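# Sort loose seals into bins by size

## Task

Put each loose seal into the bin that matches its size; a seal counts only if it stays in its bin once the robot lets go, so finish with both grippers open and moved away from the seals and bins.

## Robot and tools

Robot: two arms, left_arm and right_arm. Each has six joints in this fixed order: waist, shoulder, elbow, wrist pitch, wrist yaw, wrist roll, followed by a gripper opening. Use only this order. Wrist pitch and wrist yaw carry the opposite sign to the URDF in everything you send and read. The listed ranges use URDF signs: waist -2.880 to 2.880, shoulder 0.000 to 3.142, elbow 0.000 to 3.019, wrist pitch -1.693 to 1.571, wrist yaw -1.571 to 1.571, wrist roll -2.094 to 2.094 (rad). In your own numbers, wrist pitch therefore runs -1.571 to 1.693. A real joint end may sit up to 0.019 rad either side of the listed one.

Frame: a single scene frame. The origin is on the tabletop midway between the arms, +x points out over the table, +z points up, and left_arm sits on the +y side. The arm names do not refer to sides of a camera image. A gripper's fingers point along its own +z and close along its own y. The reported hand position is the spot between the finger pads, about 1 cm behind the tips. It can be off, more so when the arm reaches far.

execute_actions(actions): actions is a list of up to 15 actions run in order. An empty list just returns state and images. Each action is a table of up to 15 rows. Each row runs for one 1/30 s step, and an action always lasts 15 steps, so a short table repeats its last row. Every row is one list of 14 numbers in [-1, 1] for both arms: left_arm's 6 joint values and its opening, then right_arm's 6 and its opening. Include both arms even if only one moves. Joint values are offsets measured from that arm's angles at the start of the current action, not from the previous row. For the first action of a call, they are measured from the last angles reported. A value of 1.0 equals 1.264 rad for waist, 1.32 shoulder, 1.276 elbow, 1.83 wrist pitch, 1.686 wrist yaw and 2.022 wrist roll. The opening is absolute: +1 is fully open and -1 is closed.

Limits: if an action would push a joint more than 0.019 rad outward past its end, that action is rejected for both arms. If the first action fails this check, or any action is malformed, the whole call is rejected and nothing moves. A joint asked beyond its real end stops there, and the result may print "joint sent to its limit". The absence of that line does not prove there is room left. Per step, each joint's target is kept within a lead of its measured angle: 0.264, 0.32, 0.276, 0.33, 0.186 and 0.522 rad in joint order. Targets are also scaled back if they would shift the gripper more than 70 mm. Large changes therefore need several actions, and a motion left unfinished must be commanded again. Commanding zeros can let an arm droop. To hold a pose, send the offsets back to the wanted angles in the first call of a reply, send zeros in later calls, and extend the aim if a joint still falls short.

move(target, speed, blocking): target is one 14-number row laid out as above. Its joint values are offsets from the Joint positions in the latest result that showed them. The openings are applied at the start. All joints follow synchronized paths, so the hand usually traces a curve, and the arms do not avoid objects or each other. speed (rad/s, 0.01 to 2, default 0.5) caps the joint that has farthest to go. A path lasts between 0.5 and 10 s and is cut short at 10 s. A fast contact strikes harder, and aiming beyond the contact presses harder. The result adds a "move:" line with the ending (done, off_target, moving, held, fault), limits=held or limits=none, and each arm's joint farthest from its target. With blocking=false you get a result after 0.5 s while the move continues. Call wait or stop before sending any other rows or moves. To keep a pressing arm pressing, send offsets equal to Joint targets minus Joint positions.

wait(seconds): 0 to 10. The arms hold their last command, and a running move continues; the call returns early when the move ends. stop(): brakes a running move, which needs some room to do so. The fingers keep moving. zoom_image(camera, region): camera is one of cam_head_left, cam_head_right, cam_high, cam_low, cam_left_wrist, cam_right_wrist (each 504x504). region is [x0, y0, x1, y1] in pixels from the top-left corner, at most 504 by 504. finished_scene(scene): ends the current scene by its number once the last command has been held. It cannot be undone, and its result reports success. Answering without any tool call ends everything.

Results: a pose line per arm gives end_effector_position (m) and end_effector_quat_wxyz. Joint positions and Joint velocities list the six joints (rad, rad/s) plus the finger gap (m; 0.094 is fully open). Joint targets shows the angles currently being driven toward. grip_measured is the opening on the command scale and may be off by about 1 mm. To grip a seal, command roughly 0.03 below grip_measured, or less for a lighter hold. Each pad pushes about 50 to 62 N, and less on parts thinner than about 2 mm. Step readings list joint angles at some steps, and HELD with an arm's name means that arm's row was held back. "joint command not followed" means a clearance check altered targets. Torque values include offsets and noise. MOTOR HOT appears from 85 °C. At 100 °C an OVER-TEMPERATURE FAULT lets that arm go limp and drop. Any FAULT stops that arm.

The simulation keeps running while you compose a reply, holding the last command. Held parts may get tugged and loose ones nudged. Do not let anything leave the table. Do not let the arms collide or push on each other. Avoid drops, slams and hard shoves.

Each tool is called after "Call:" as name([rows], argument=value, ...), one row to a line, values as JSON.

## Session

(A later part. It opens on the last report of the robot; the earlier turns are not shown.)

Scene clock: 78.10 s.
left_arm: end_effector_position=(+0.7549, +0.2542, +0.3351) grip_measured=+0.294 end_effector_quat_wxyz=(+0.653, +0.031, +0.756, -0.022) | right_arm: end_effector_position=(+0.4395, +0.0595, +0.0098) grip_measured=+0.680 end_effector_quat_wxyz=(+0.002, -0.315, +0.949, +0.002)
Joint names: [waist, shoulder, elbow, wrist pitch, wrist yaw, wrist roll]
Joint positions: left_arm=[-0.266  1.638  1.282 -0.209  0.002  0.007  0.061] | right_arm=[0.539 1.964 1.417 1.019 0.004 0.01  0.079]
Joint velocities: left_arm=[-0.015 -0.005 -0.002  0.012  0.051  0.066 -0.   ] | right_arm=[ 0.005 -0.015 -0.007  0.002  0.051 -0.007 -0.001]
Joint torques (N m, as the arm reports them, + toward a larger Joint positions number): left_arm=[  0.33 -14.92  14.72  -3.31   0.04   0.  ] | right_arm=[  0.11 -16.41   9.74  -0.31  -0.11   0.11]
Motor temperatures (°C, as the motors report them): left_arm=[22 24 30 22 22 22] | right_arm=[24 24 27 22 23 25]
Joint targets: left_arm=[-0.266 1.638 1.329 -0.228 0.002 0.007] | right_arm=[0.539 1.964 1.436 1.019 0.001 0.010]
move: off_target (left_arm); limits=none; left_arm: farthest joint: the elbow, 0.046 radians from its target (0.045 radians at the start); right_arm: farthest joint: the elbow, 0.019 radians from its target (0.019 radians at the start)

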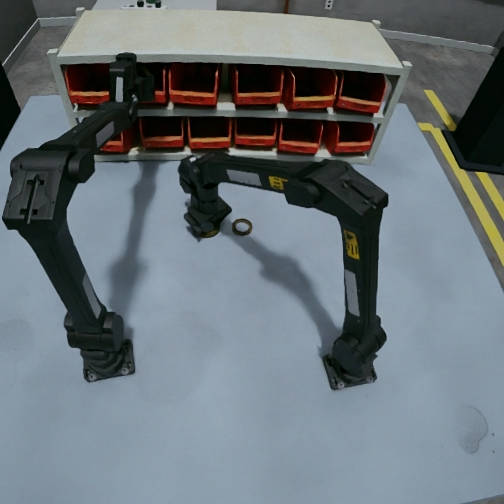

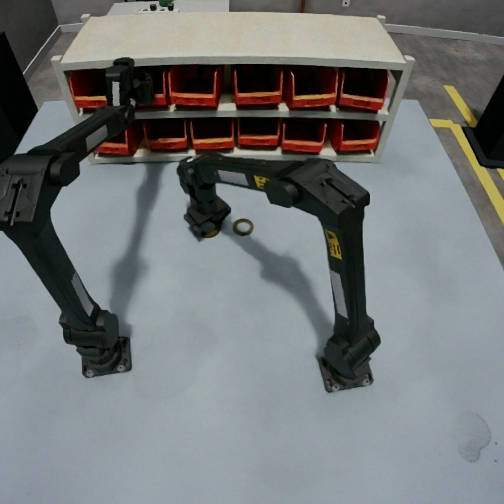

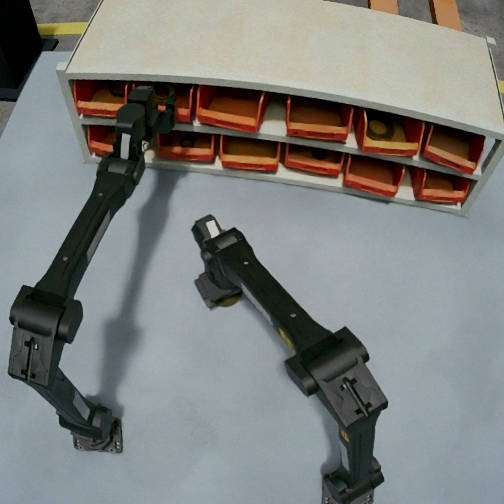

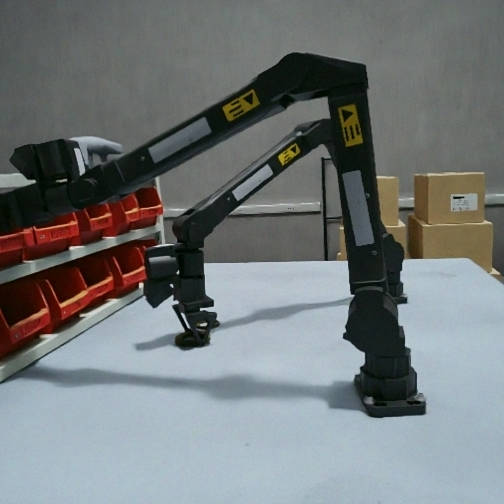

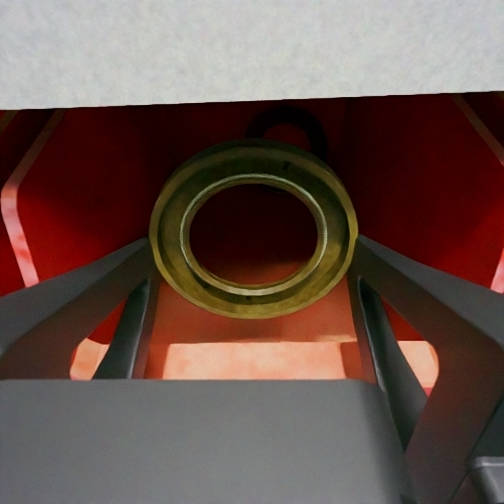

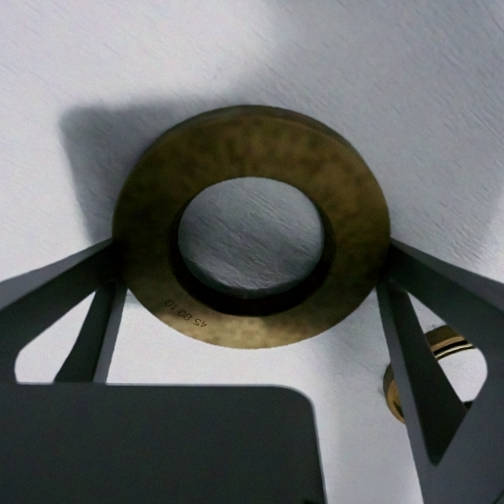

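Call:
move(target=[0,0.08,0.09,0,0,0,0.255,0,-0.15,0.02,0.08,0,0,0.64], speed=0.15)

Call:
move(target=[0,0,0.035,0,0,0,0.55,-0.6,-0.33,-0.32,-0.3,0,0,0.64], speed=0.4)

Scene clock: 82.47 s.
left_arm: end_effector_position=(+0.7824, +0.2521, +0.3175) grip_measured=+0.294 end_effector_quat_wxyz=(+0.648, +0.032, +0.761, -0.022) | right_arm: end_effector_position=(+0.4245, +0.0481, +0.1058) grip_measured=+0.680 end_effector_quat_wxyz=(+0.027, -0.315, +0.949, +0.011)
Joint names: [waist, shoulder, elbow, wrist pitch, wrist yaw, wrist roll]
Joint positions: left_arm=[-0.266  1.719  1.35  -0.209  0.002  0.008  0.061] | right_arm=[0.539 1.78  1.417 1.15  0.004 0.01  0.079]
Joint velocities: left_arm=[ 0.005 -0.005 -0.007  0.002 -0.007  0.066 -0.001] | right_arm=[-0.015 -0.005 -0.002 -0.002 -0.007 -0.066 -0.001]
Joint torques (N m, as the arm reports them, + toward a larger Joint positions number): left_arm=[  0.25 -14.99  14.91  -2.36   0.04  -0.02] | right_arm=[  0.   -16.39  11.09   0.18  -0.01   0.11]
Motor temperatures (°C, as the motors report them): left_arm=[22 24 31 22 22 22] | right_arm=[24 24 27 22 23 25]
Joint targets: left_arm=[-0.266 1.743 1.397 -0.209 0.002 0.007] | right_arm=[0.539 1.766 1.443 1.165 0.004 0.010]
move: off_target (left_arm, right_arm); limits=none; left_arm: farthest joint: the elbow, 0.047 radians from its target (0.114 radians at the start); right_arm: farthest joint: the elbow, 0.026 radians from its target (0.026 radians at the start)

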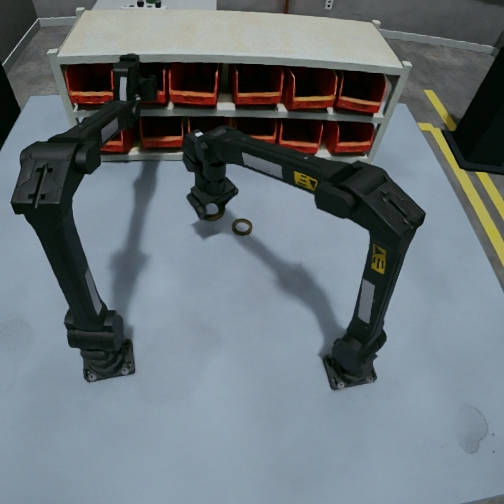

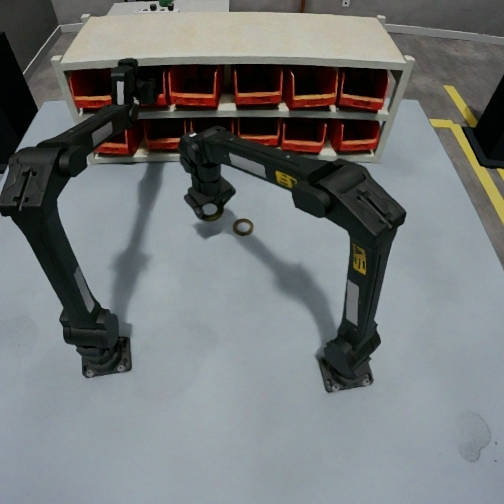

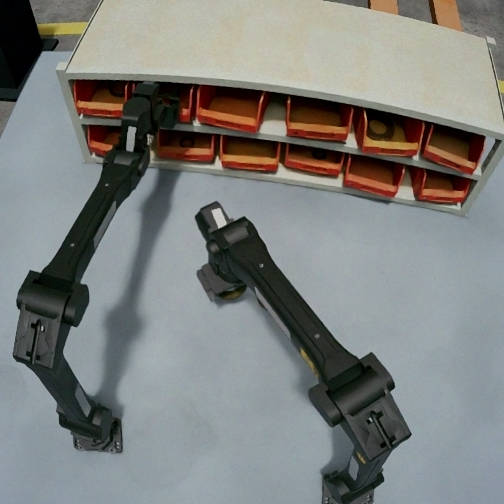

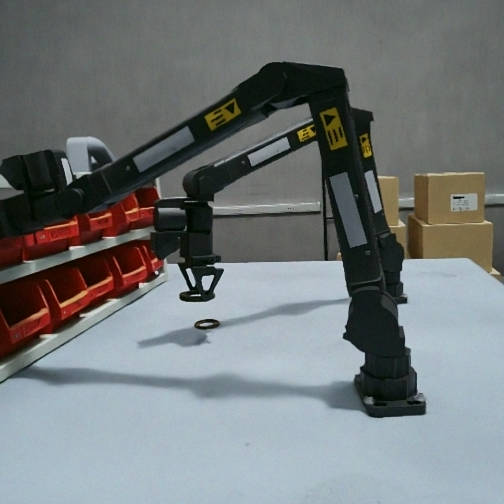

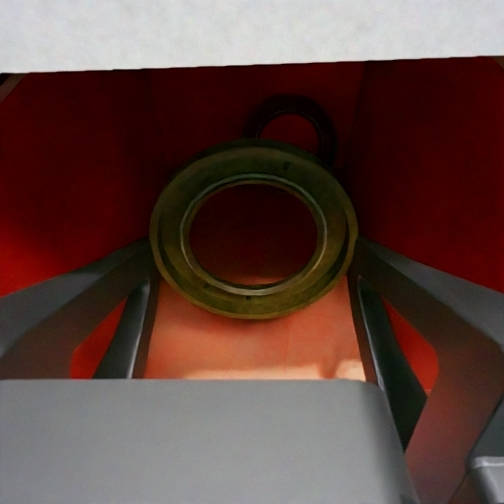

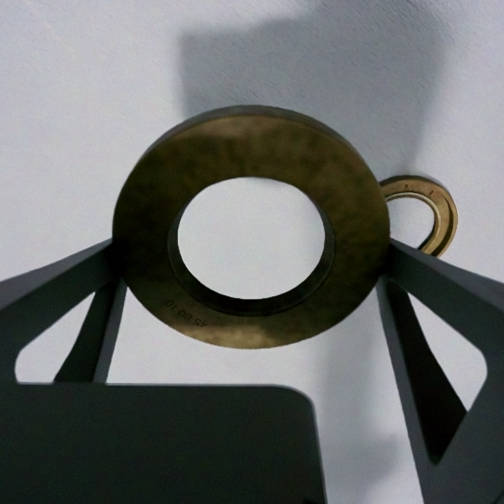

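Scene clock: 84.83 s.
left_arm: end_effector_position=(+0.7823, +0.2521, +0.3173) grip_measured=+0.547 end_effector_quat_wxyz=(+0.648, +0.032, +0.761, -0.022) | right_arm: end_effector_position=(+0.4980, -0.3339, +0.1818) grip_measured=+0.680 end_effector_quat_wxyz=(+0.293, +0.058, +0.954, -0.013)
Joint names: [waist, shoulder, elbow, wrist pitch, wrist yaw, wrist roll]
Joint positions: left_arm=[-0.266  1.719  1.349 -0.209  0.002  0.008  0.073] | right_arm=[-0.223  1.356  1.01   0.629  0.004  0.01   0.079]
Joint velocities: left_arm=[-0.005 -0.005 -0.002  0.002  0.022 -0.081 -0.   ] | right_arm=[-0.015 -0.015 -0.012  0.007  0.022  0.007 -0.   ]
Joint torques (N m, as the arm reports them, + toward a larger Joint positions number): left_arm=[  0.35 -16.34  14.59  -2.4    0.04   0.  ] | right_arm=[  0.23 -10.63   9.71  -2.41  -0.01   0.11]
Motor temperatures (°C, as the motors report them): left_arm=[22 24 31 22 22 22] | right_arm=[24 24 27 22 23 25]
Joint targets: left_arm=[-0.266 1.719 1.394 -0.209 0.002 0.008] | right_arm=[-0.219 1.344 1.009 0.601 0.004 0.010]
move: off_target (left_arm, right_arm); limits=none; left_arm: farthest joint: the elbow, 0.045 radians from its target (0.045 radians at the start); right_arm: farthest joint: the wrist pitch, 0.028 radians from its target (0.549 radians at the start)

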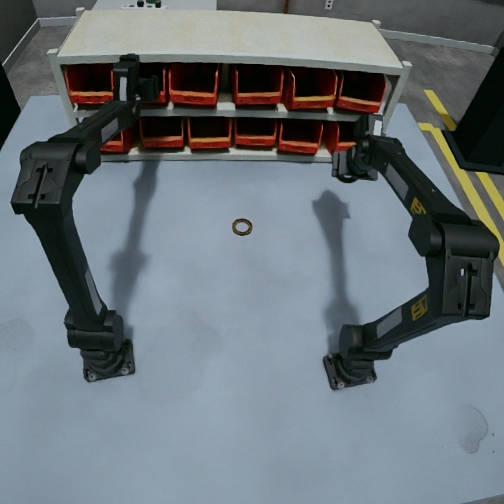

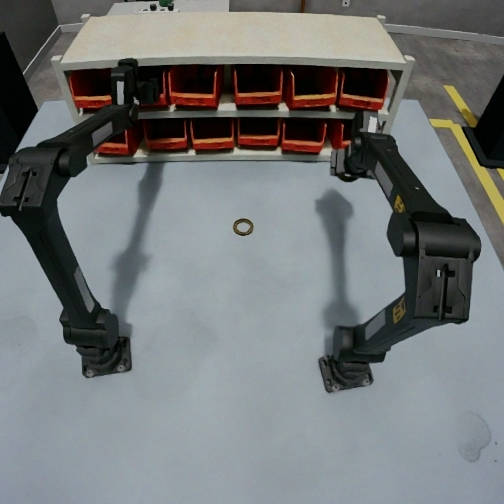

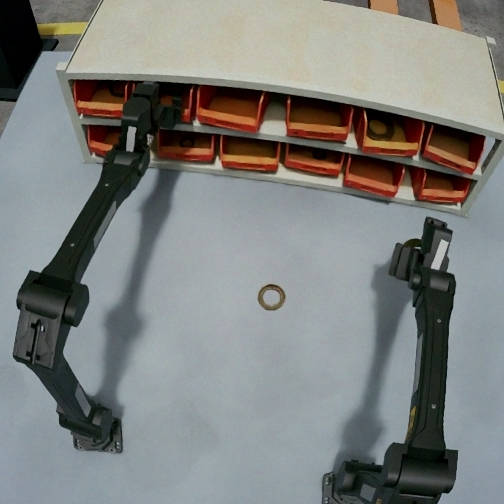

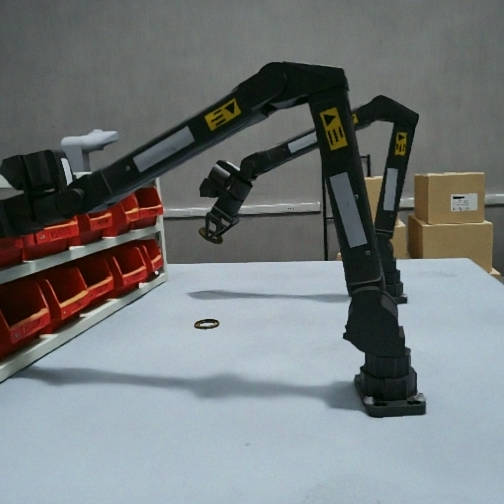

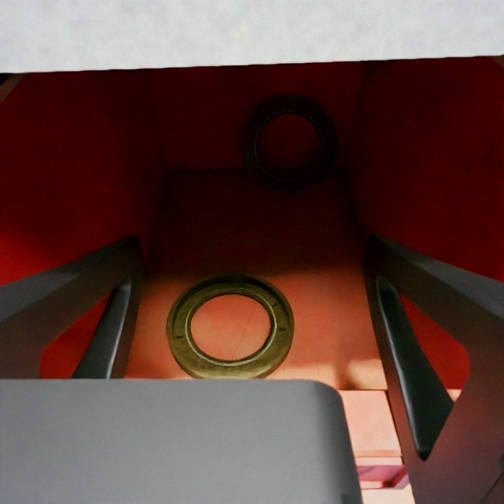

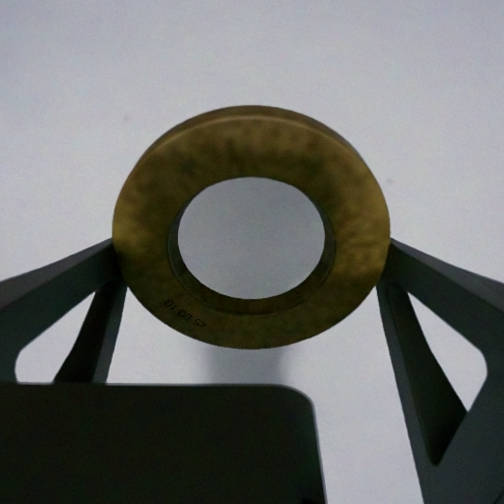

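Call:
move(target=[0,-0.25,-0.24,0,0,0,0.55,0.02,0.12,0.15,-0.47,0,0,0.64], speed=0.35)

Scene clock: 90.07 s.
left_arm: end_effector_position=(+0.6656, +0.2612, +0.3371) grip_measured=+0.547 end_effector_quat_wxyz=(+0.647, +0.032, +0.761, -0.022) | right_arm: end_effector_position=(+0.6569, -0.3428, +0.3265) grip_measured=+0.680 end_effector_quat_wxyz=(+0.640, +0.040, +0.767, -0.027)
Joint names: [waist, shoulder, elbow, wrist pitch, wrist yaw, wrist roll]
Joint positions: left_arm=[-0.266  1.409  1.039 -0.209  0.002  0.008  0.073] | right_arm=[-0.209  1.511  1.132 -0.198  0.004  0.01   0.079]
Joint velocities: left_arm=[-0.005 -0.005  0.007 -0.002 -0.007  0.007  0.   ] | right_arm=[-0.005  0.005  0.002 -0.017  0.051  0.007  0.   ]
Joint torques (N m, as the arm reports them, + toward a larger Joint positions number): left_arm=[  0.44 -12.42  10.82  -2.38   0.04   0.  ] | right_arm=[  1.12 -12.27  16.13  -3.17   0.     0.1 ]
Motor temperatures (°C, as the motors report them): left_arm=[22 25 31 22 22 22] | right_arm=[24 24 28 22 23 25]
Joint targets: left_arm=[-0.266 1.389 1.043 -0.209 0.002 0.008] | right_arm=[-0.197 1.514 1.201 -0.231 0.004 0.010]
move: off_target (right_arm); limits=none; left_arm: farthest joint: the shoulder, 0.020 radians from its target (0.330 radians at the start); right_arm: farthest joint: the elbow, 0.070 radians from its target (0.191 radians at the start)

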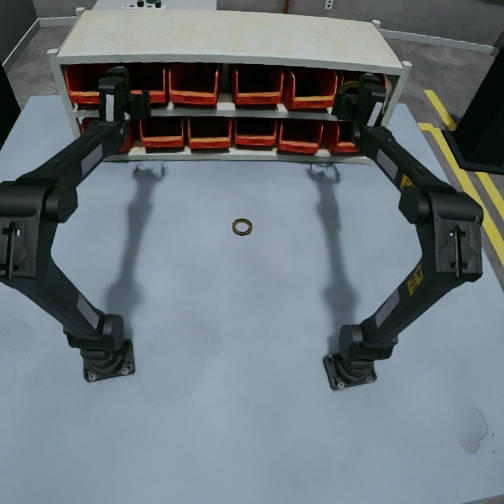

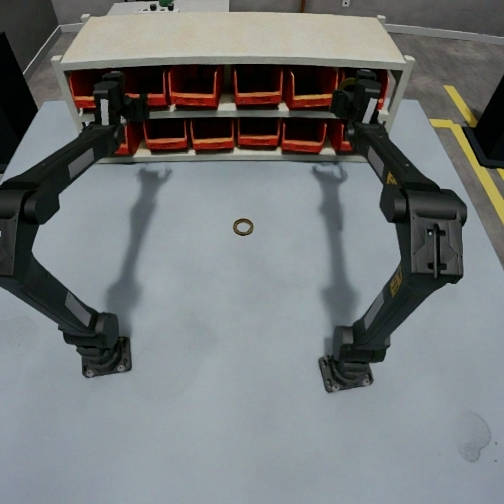

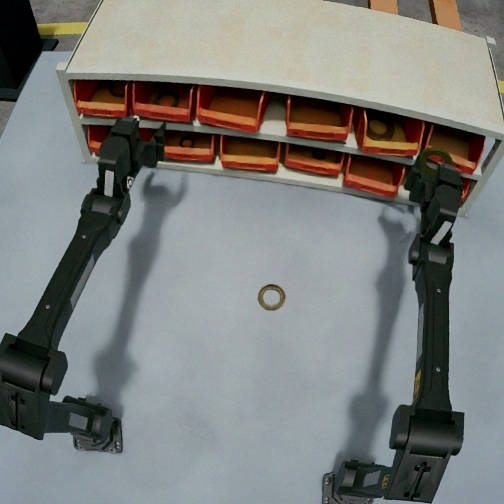

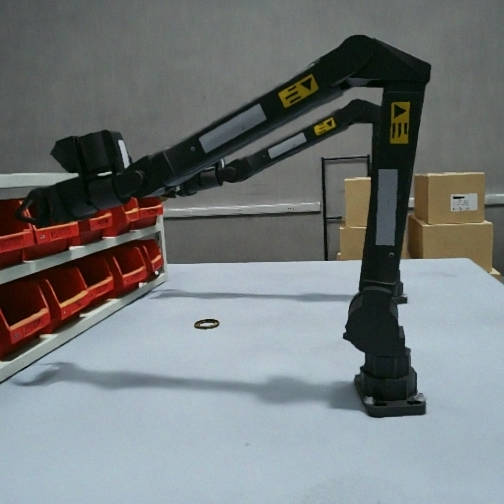

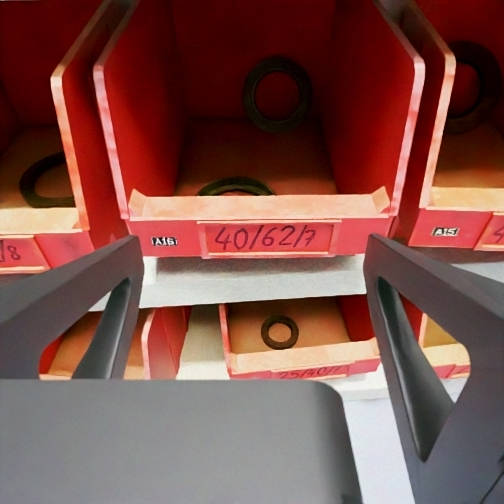

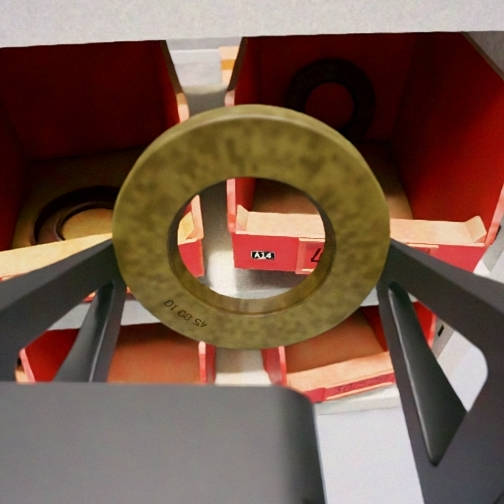

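Call:
move(target=[-0.51,0.31,0.26,0.71,0,0,1,-0.065,0.03,0.09,-0.01,0,0,0.64])

Scene clock: 95.53 s.
left_arm: end_effector_position=(+0.4321, -0.0333, +0.0652) grip_measured=+1.000 end_effector_quat_wxyz=(+0.012, +0.356, +0.934, -0.003) | right_arm: end_effector_position=(+0.6656, -0.3923, +0.3285) grip_measured=+0.680 end_effector_quat_wxyz=(+0.641, +0.068, +0.763, -0.050)
Joint names: [waist, shoulder, elbow, wrist pitch, wrist yaw, wrist roll]
Joint positions: left_arm=[-0.908  1.8    1.33   1.076  0.002  0.008  0.094] | right_arm=[-0.281  1.548  1.175 -0.198  0.004  0.01   0.079]
Joint velocities: left_arm=[-0.005 -0.005  0.002  0.002 -0.022 -0.037  0.   ] | right_arm=[-0.005  0.005 -0.002 -0.012 -0.022 -0.051 -0.001]
Joint torques (N m, as the arm reports them, + toward a larger Joint positions number): left_arm=[  0.41 -13.53  12.08   0.17   0.     0.  ] | right_arm=[ -0.97 -12.76  16.33  -2.63  -0.01   0.11]
Motor temperatures (°C, as the motors report them): left_arm=[22 25 31 22 22 22] | right_arm=[24 24 29 22 23 25]
Joint targets: left_arm=[-0.911 1.819 1.371 1.090 0.002 0.008] | right_arm=[-0.292 1.551 1.247 -0.217 0.004 0.010]
move: off_target (left_arm, right_arm); limits=none; left_arm: farthest joint: the elbow, 0.040 radians from its target (0.332 radians at the start); right_arm: farthest joint: the elbow, 0.072 radians from its target (0.115 radians at the start)

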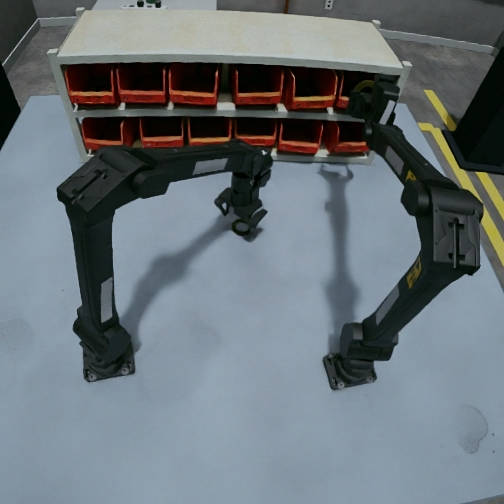

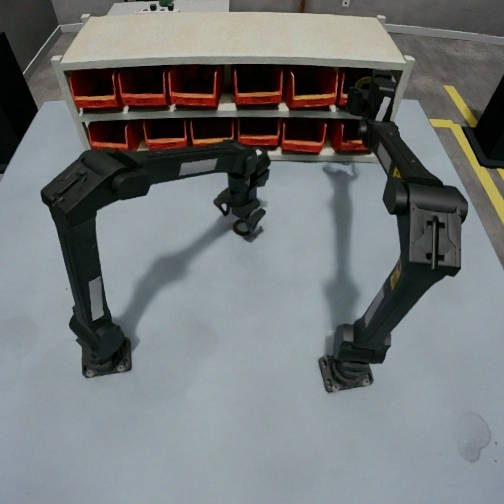

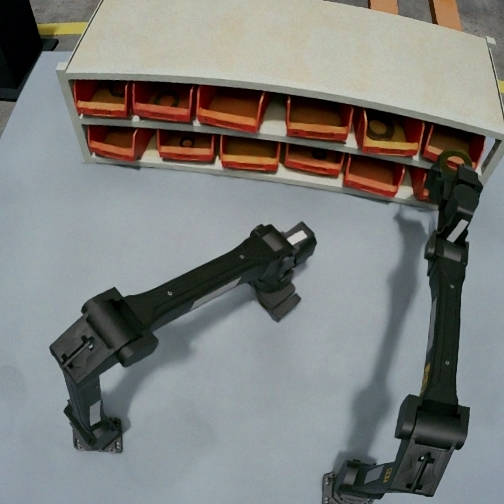

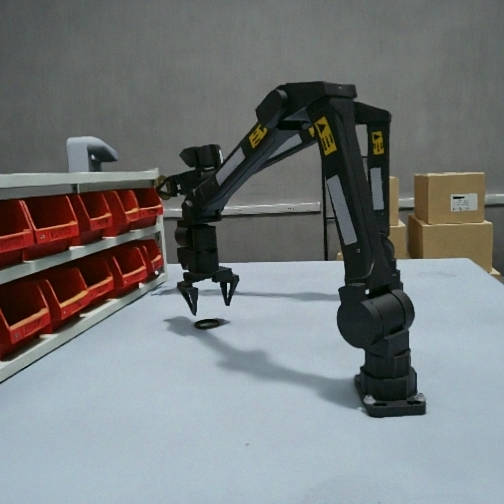

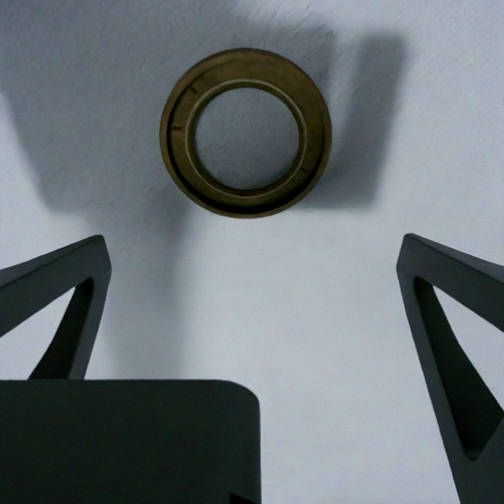

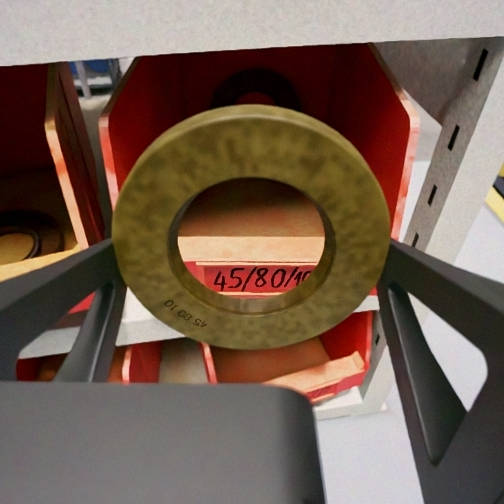

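Call:
move(target=[0.015,0.065,0,-0.045,0,0,1,0,0.105,0.15,0,0,0,0.64], speed=0.1)

Scene clock: 100.40 s.
left_arm: end_effector_position=(+0.4411, -0.0383, +0.0329) grip_measured=+1.000 end_effector_quat_wxyz=(+0.012, +0.354, +0.935, -0.003) | right_arm: end_effector_position=(+0.7131, -0.4004, +0.3068) grip_measured=+0.680 end_effector_quat_wxyz=(+0.634, +0.068, +0.768, -0.049)
Joint names: [waist, shoulder, elbow, wrist pitch, wrist yaw, wrist roll]
Joint positions: left_arm=[-0.904  1.863  1.328  1.01   0.002  0.008  0.094] | right_arm=[-0.281  1.685  1.295 -0.198  0.004  0.01   0.079]
Joint velocities: left_arm=[-0.005  0.005  0.007  0.002 -0.037  0.037  0.   ] | right_arm=[-0.005  0.015 -0.012  0.002  0.037  0.037  0.   ]
Joint torques (N m, as the arm reports them, + toward a larger Joint positions number): left_arm=[  1.13 -13.7    8.35  -1.28   0.03  -0.01] | right_arm=[  0.17 -14.76  16.21  -1.9   -0.01   0.1 ]
Motor temperatures (°C, as the motors report them): left_arm=[22 25 31 22 22 22] | right_arm=[24 24 30 22 23 25]
Joint targets: left_arm=[-0.889 1.886 1.330 0.993 0.002 0.008] | right_arm=[-0.281 1.687 1.366 -0.198 0.004 0.010]
move: off_target (left_arm, right_arm); limits=none; left_arm: farthest joint: the shoulder, 0.022 radians from its target (0.086 radians at the start); right_arm: farthest joint: the elbow, 0.071 radians from its target (0.192 radians at the start)

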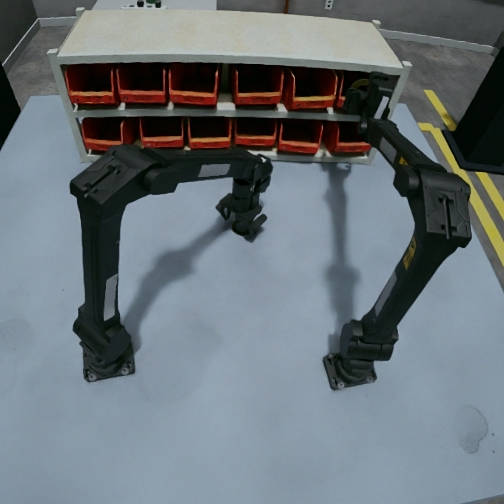

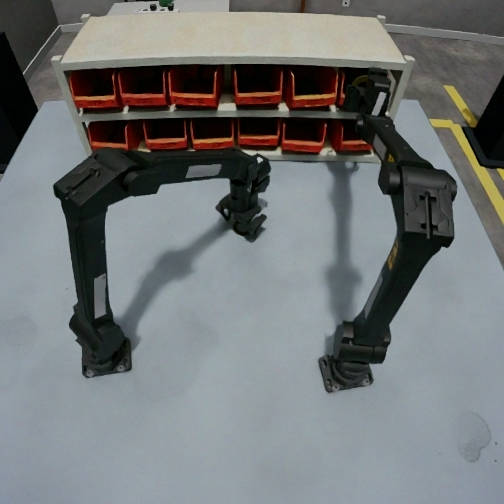

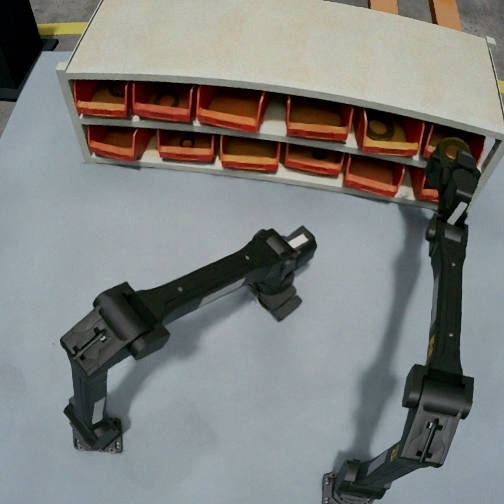

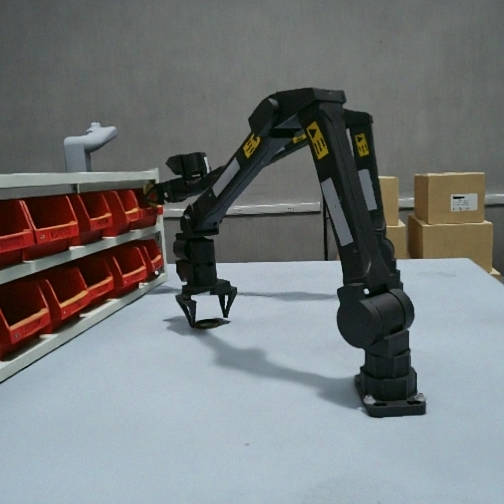

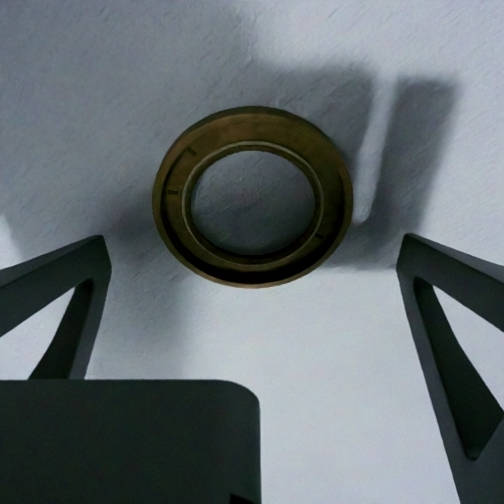

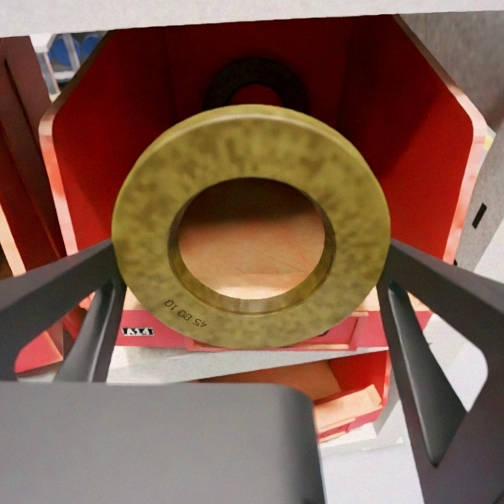

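Call:
move(target=[0,0.042,0.02,-0.03,0,0,0.7,0,0,0.075,0,0,0,0.64], speed=0.1)

Call:
move(target=[0,0.01,0.02,0,0,0,0.7,0,0.085,0.155,0,0,0,0.64], speed=0.1)

Scene clock: 103.43 s.
left_arm: end_effector_position=(+0.4451, -0.0417, +0.0231) grip_measured=+0.702 end_effector_quat_wxyz=(+0.017, +0.354, +0.935, -0.005) | right_arm: end_effector_position=(+0.7182, -0.4013, +0.3231) grip_measured=+0.680 end_effector_quat_wxyz=(+0.645, +0.067, +0.760, -0.050)
Joint names: [waist, shoulder, elbow, wrist pitch, wrist yaw, wrist roll]
Joint positions: left_arm=[-0.904  1.883  1.328  0.981  0.003  0.008  0.08 ] | right_arm=[-0.281  1.685  1.323 -0.198  0.004  0.01   0.079]
Joint velocities: left_arm=[-0.024 -0.015 -0.002 -0.017 -0.081  0.022 -0.001] | right_arm=[ 0.015  0.015 -0.002  0.017  0.051  0.051  0.001]
Joint torques (N m, as the arm reports them, + toward a larger Joint positions number): left_arm=[  0.35 -13.09  10.54  -1.75   0.03   0.  ] | right_arm=[  0.29 -15.16  16.22  -1.9   -0.01   0.1 ]
Motor temperatures (°C, as the motors report them): left_arm=[22 25 30 22 22 22] | right_arm=[24 24 30 22 23 25]
Joint targets: left_arm=[-0.904 1.919 1.354 0.955 0.002 0.008] | right_arm=[-0.281 1.685 1.390 -0.198 0.004 0.010]
move: off_target (left_arm, right_arm); limits=none; left_arm: farthest joint: the shoulder, 0.036 radians from its target (0.055 radians at the start); right_arm: farthest joint: the elbow, 0.068 radians from its target (0.096 radians at the start)

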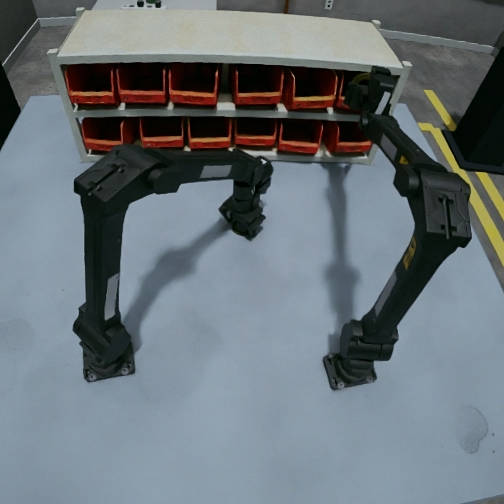

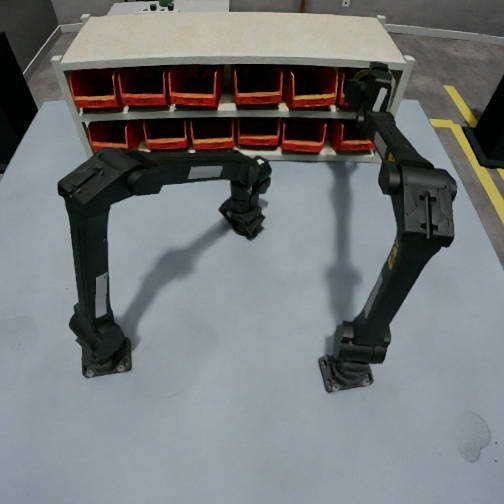

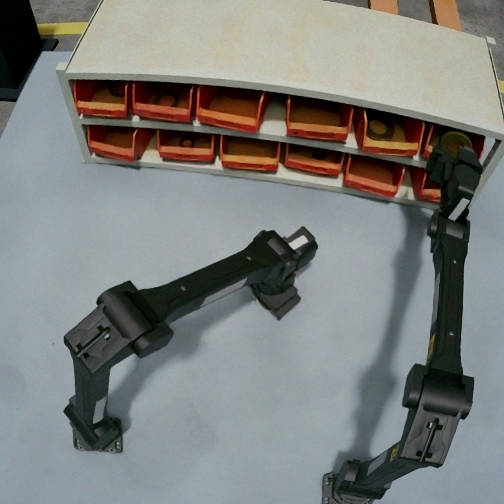

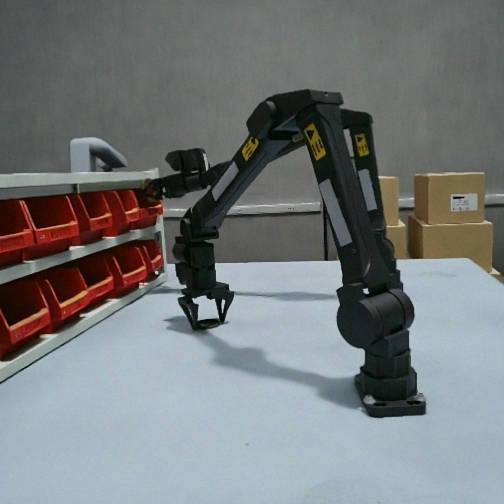

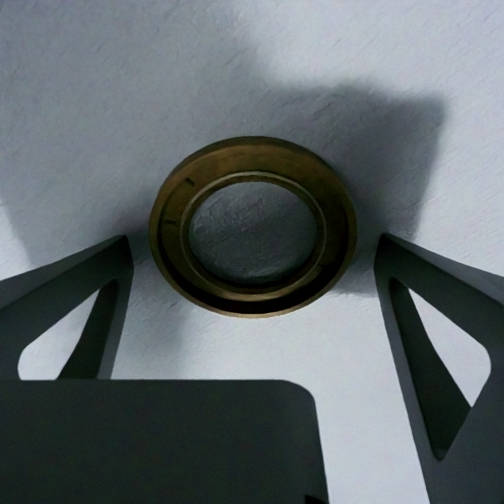

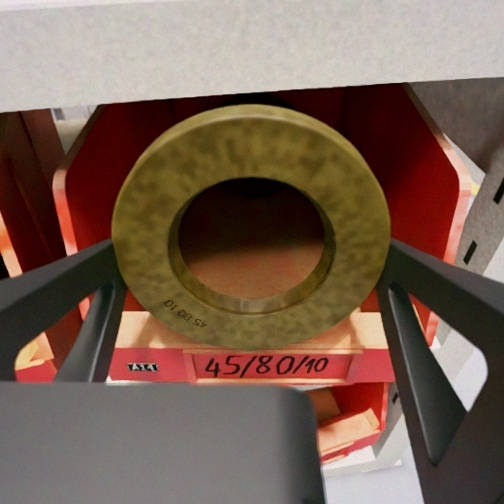

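Scene clock: 105.70 s.
left_arm: end_effector_position=(+0.4451, -0.0417, +0.0231) grip_measured=+0.702 end_effector_quat_wxyz=(+0.017, +0.354, +0.935, -0.005) | right_arm: end_effector_position=(+0.7601, -0.4085, +0.3181) grip_measured=+0.680 end_effector_quat_wxyz=(+0.651, +0.067, +0.755, -0.051)
Joint names: [waist, shoulder, elbow, wrist pitch, wrist yaw, wrist roll]
Joint positions: left_arm=[-0.904  1.883  1.328  0.981  0.003  0.008  0.08 ] | right_arm=[-0.281  1.796  1.449 -0.198  0.004  0.01   0.079]
Joint velocities: left_arm=[-0.015 -0.015 -0.002 -0.002  0.022  0.007 -0.001] | right_arm=[-0.005 -0.015 -0.007 -0.007  0.022  0.066 -0.001]
Joint torques (N m, as the arm reports them, + toward a larger Joint positions number): left_arm=[  0.38 -14.94  10.47  -0.56   0.04   0.  ] | right_arm=[  0.09 -16.32  16.5   -1.89   0.     0.1 ]
Motor temperatures (°C, as the motors report them): left_arm=[22 25 30 22 22 22] | right_arm=[24 24 30 22 23 25]
Joint targets: left_arm=[-0.904 1.896 1.354 0.981 0.003 0.008] | right_arm=[-0.281 1.797 1.521 -0.198 0.004 0.010]
move: off_target (left_arm, right_arm); limits=none; left_arm: farthest joint: the elbow, 0.025 radians from its target (0.025 radians at the start); right_arm: farthest joint: the elbow, 0.072 radians from its target (0.198 radians at the start)

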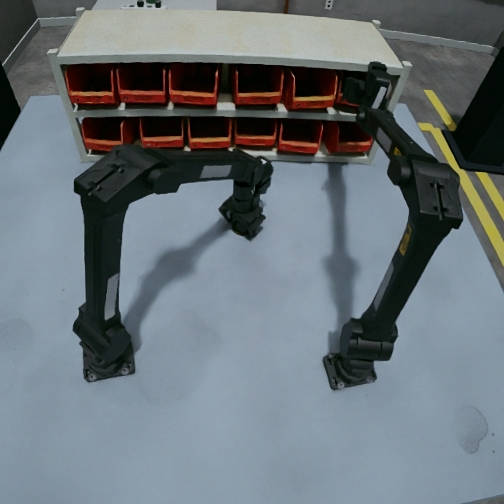

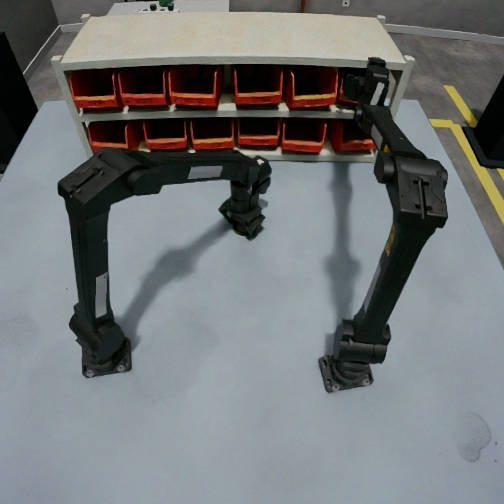

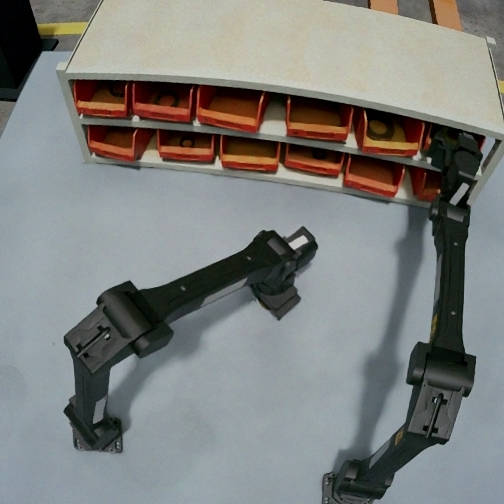

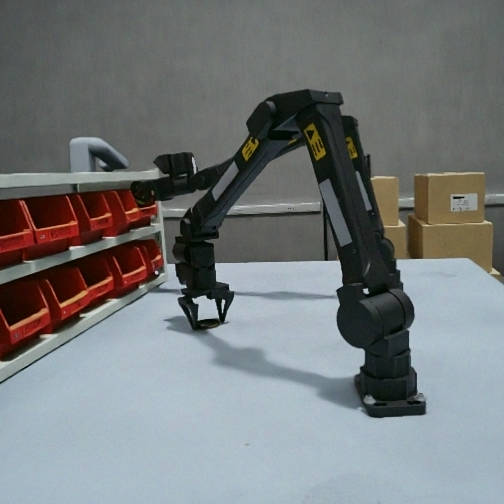

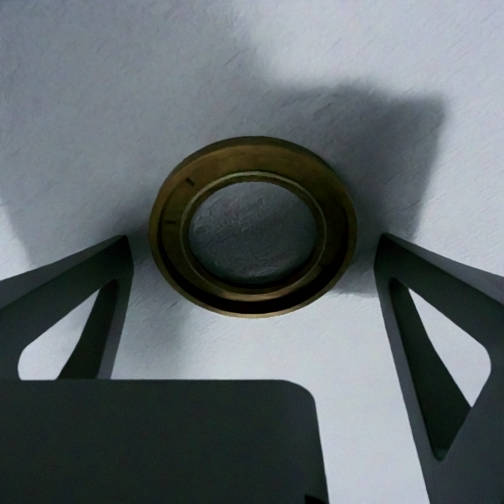

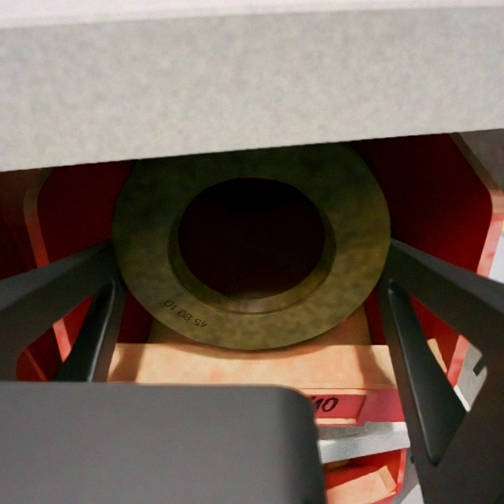

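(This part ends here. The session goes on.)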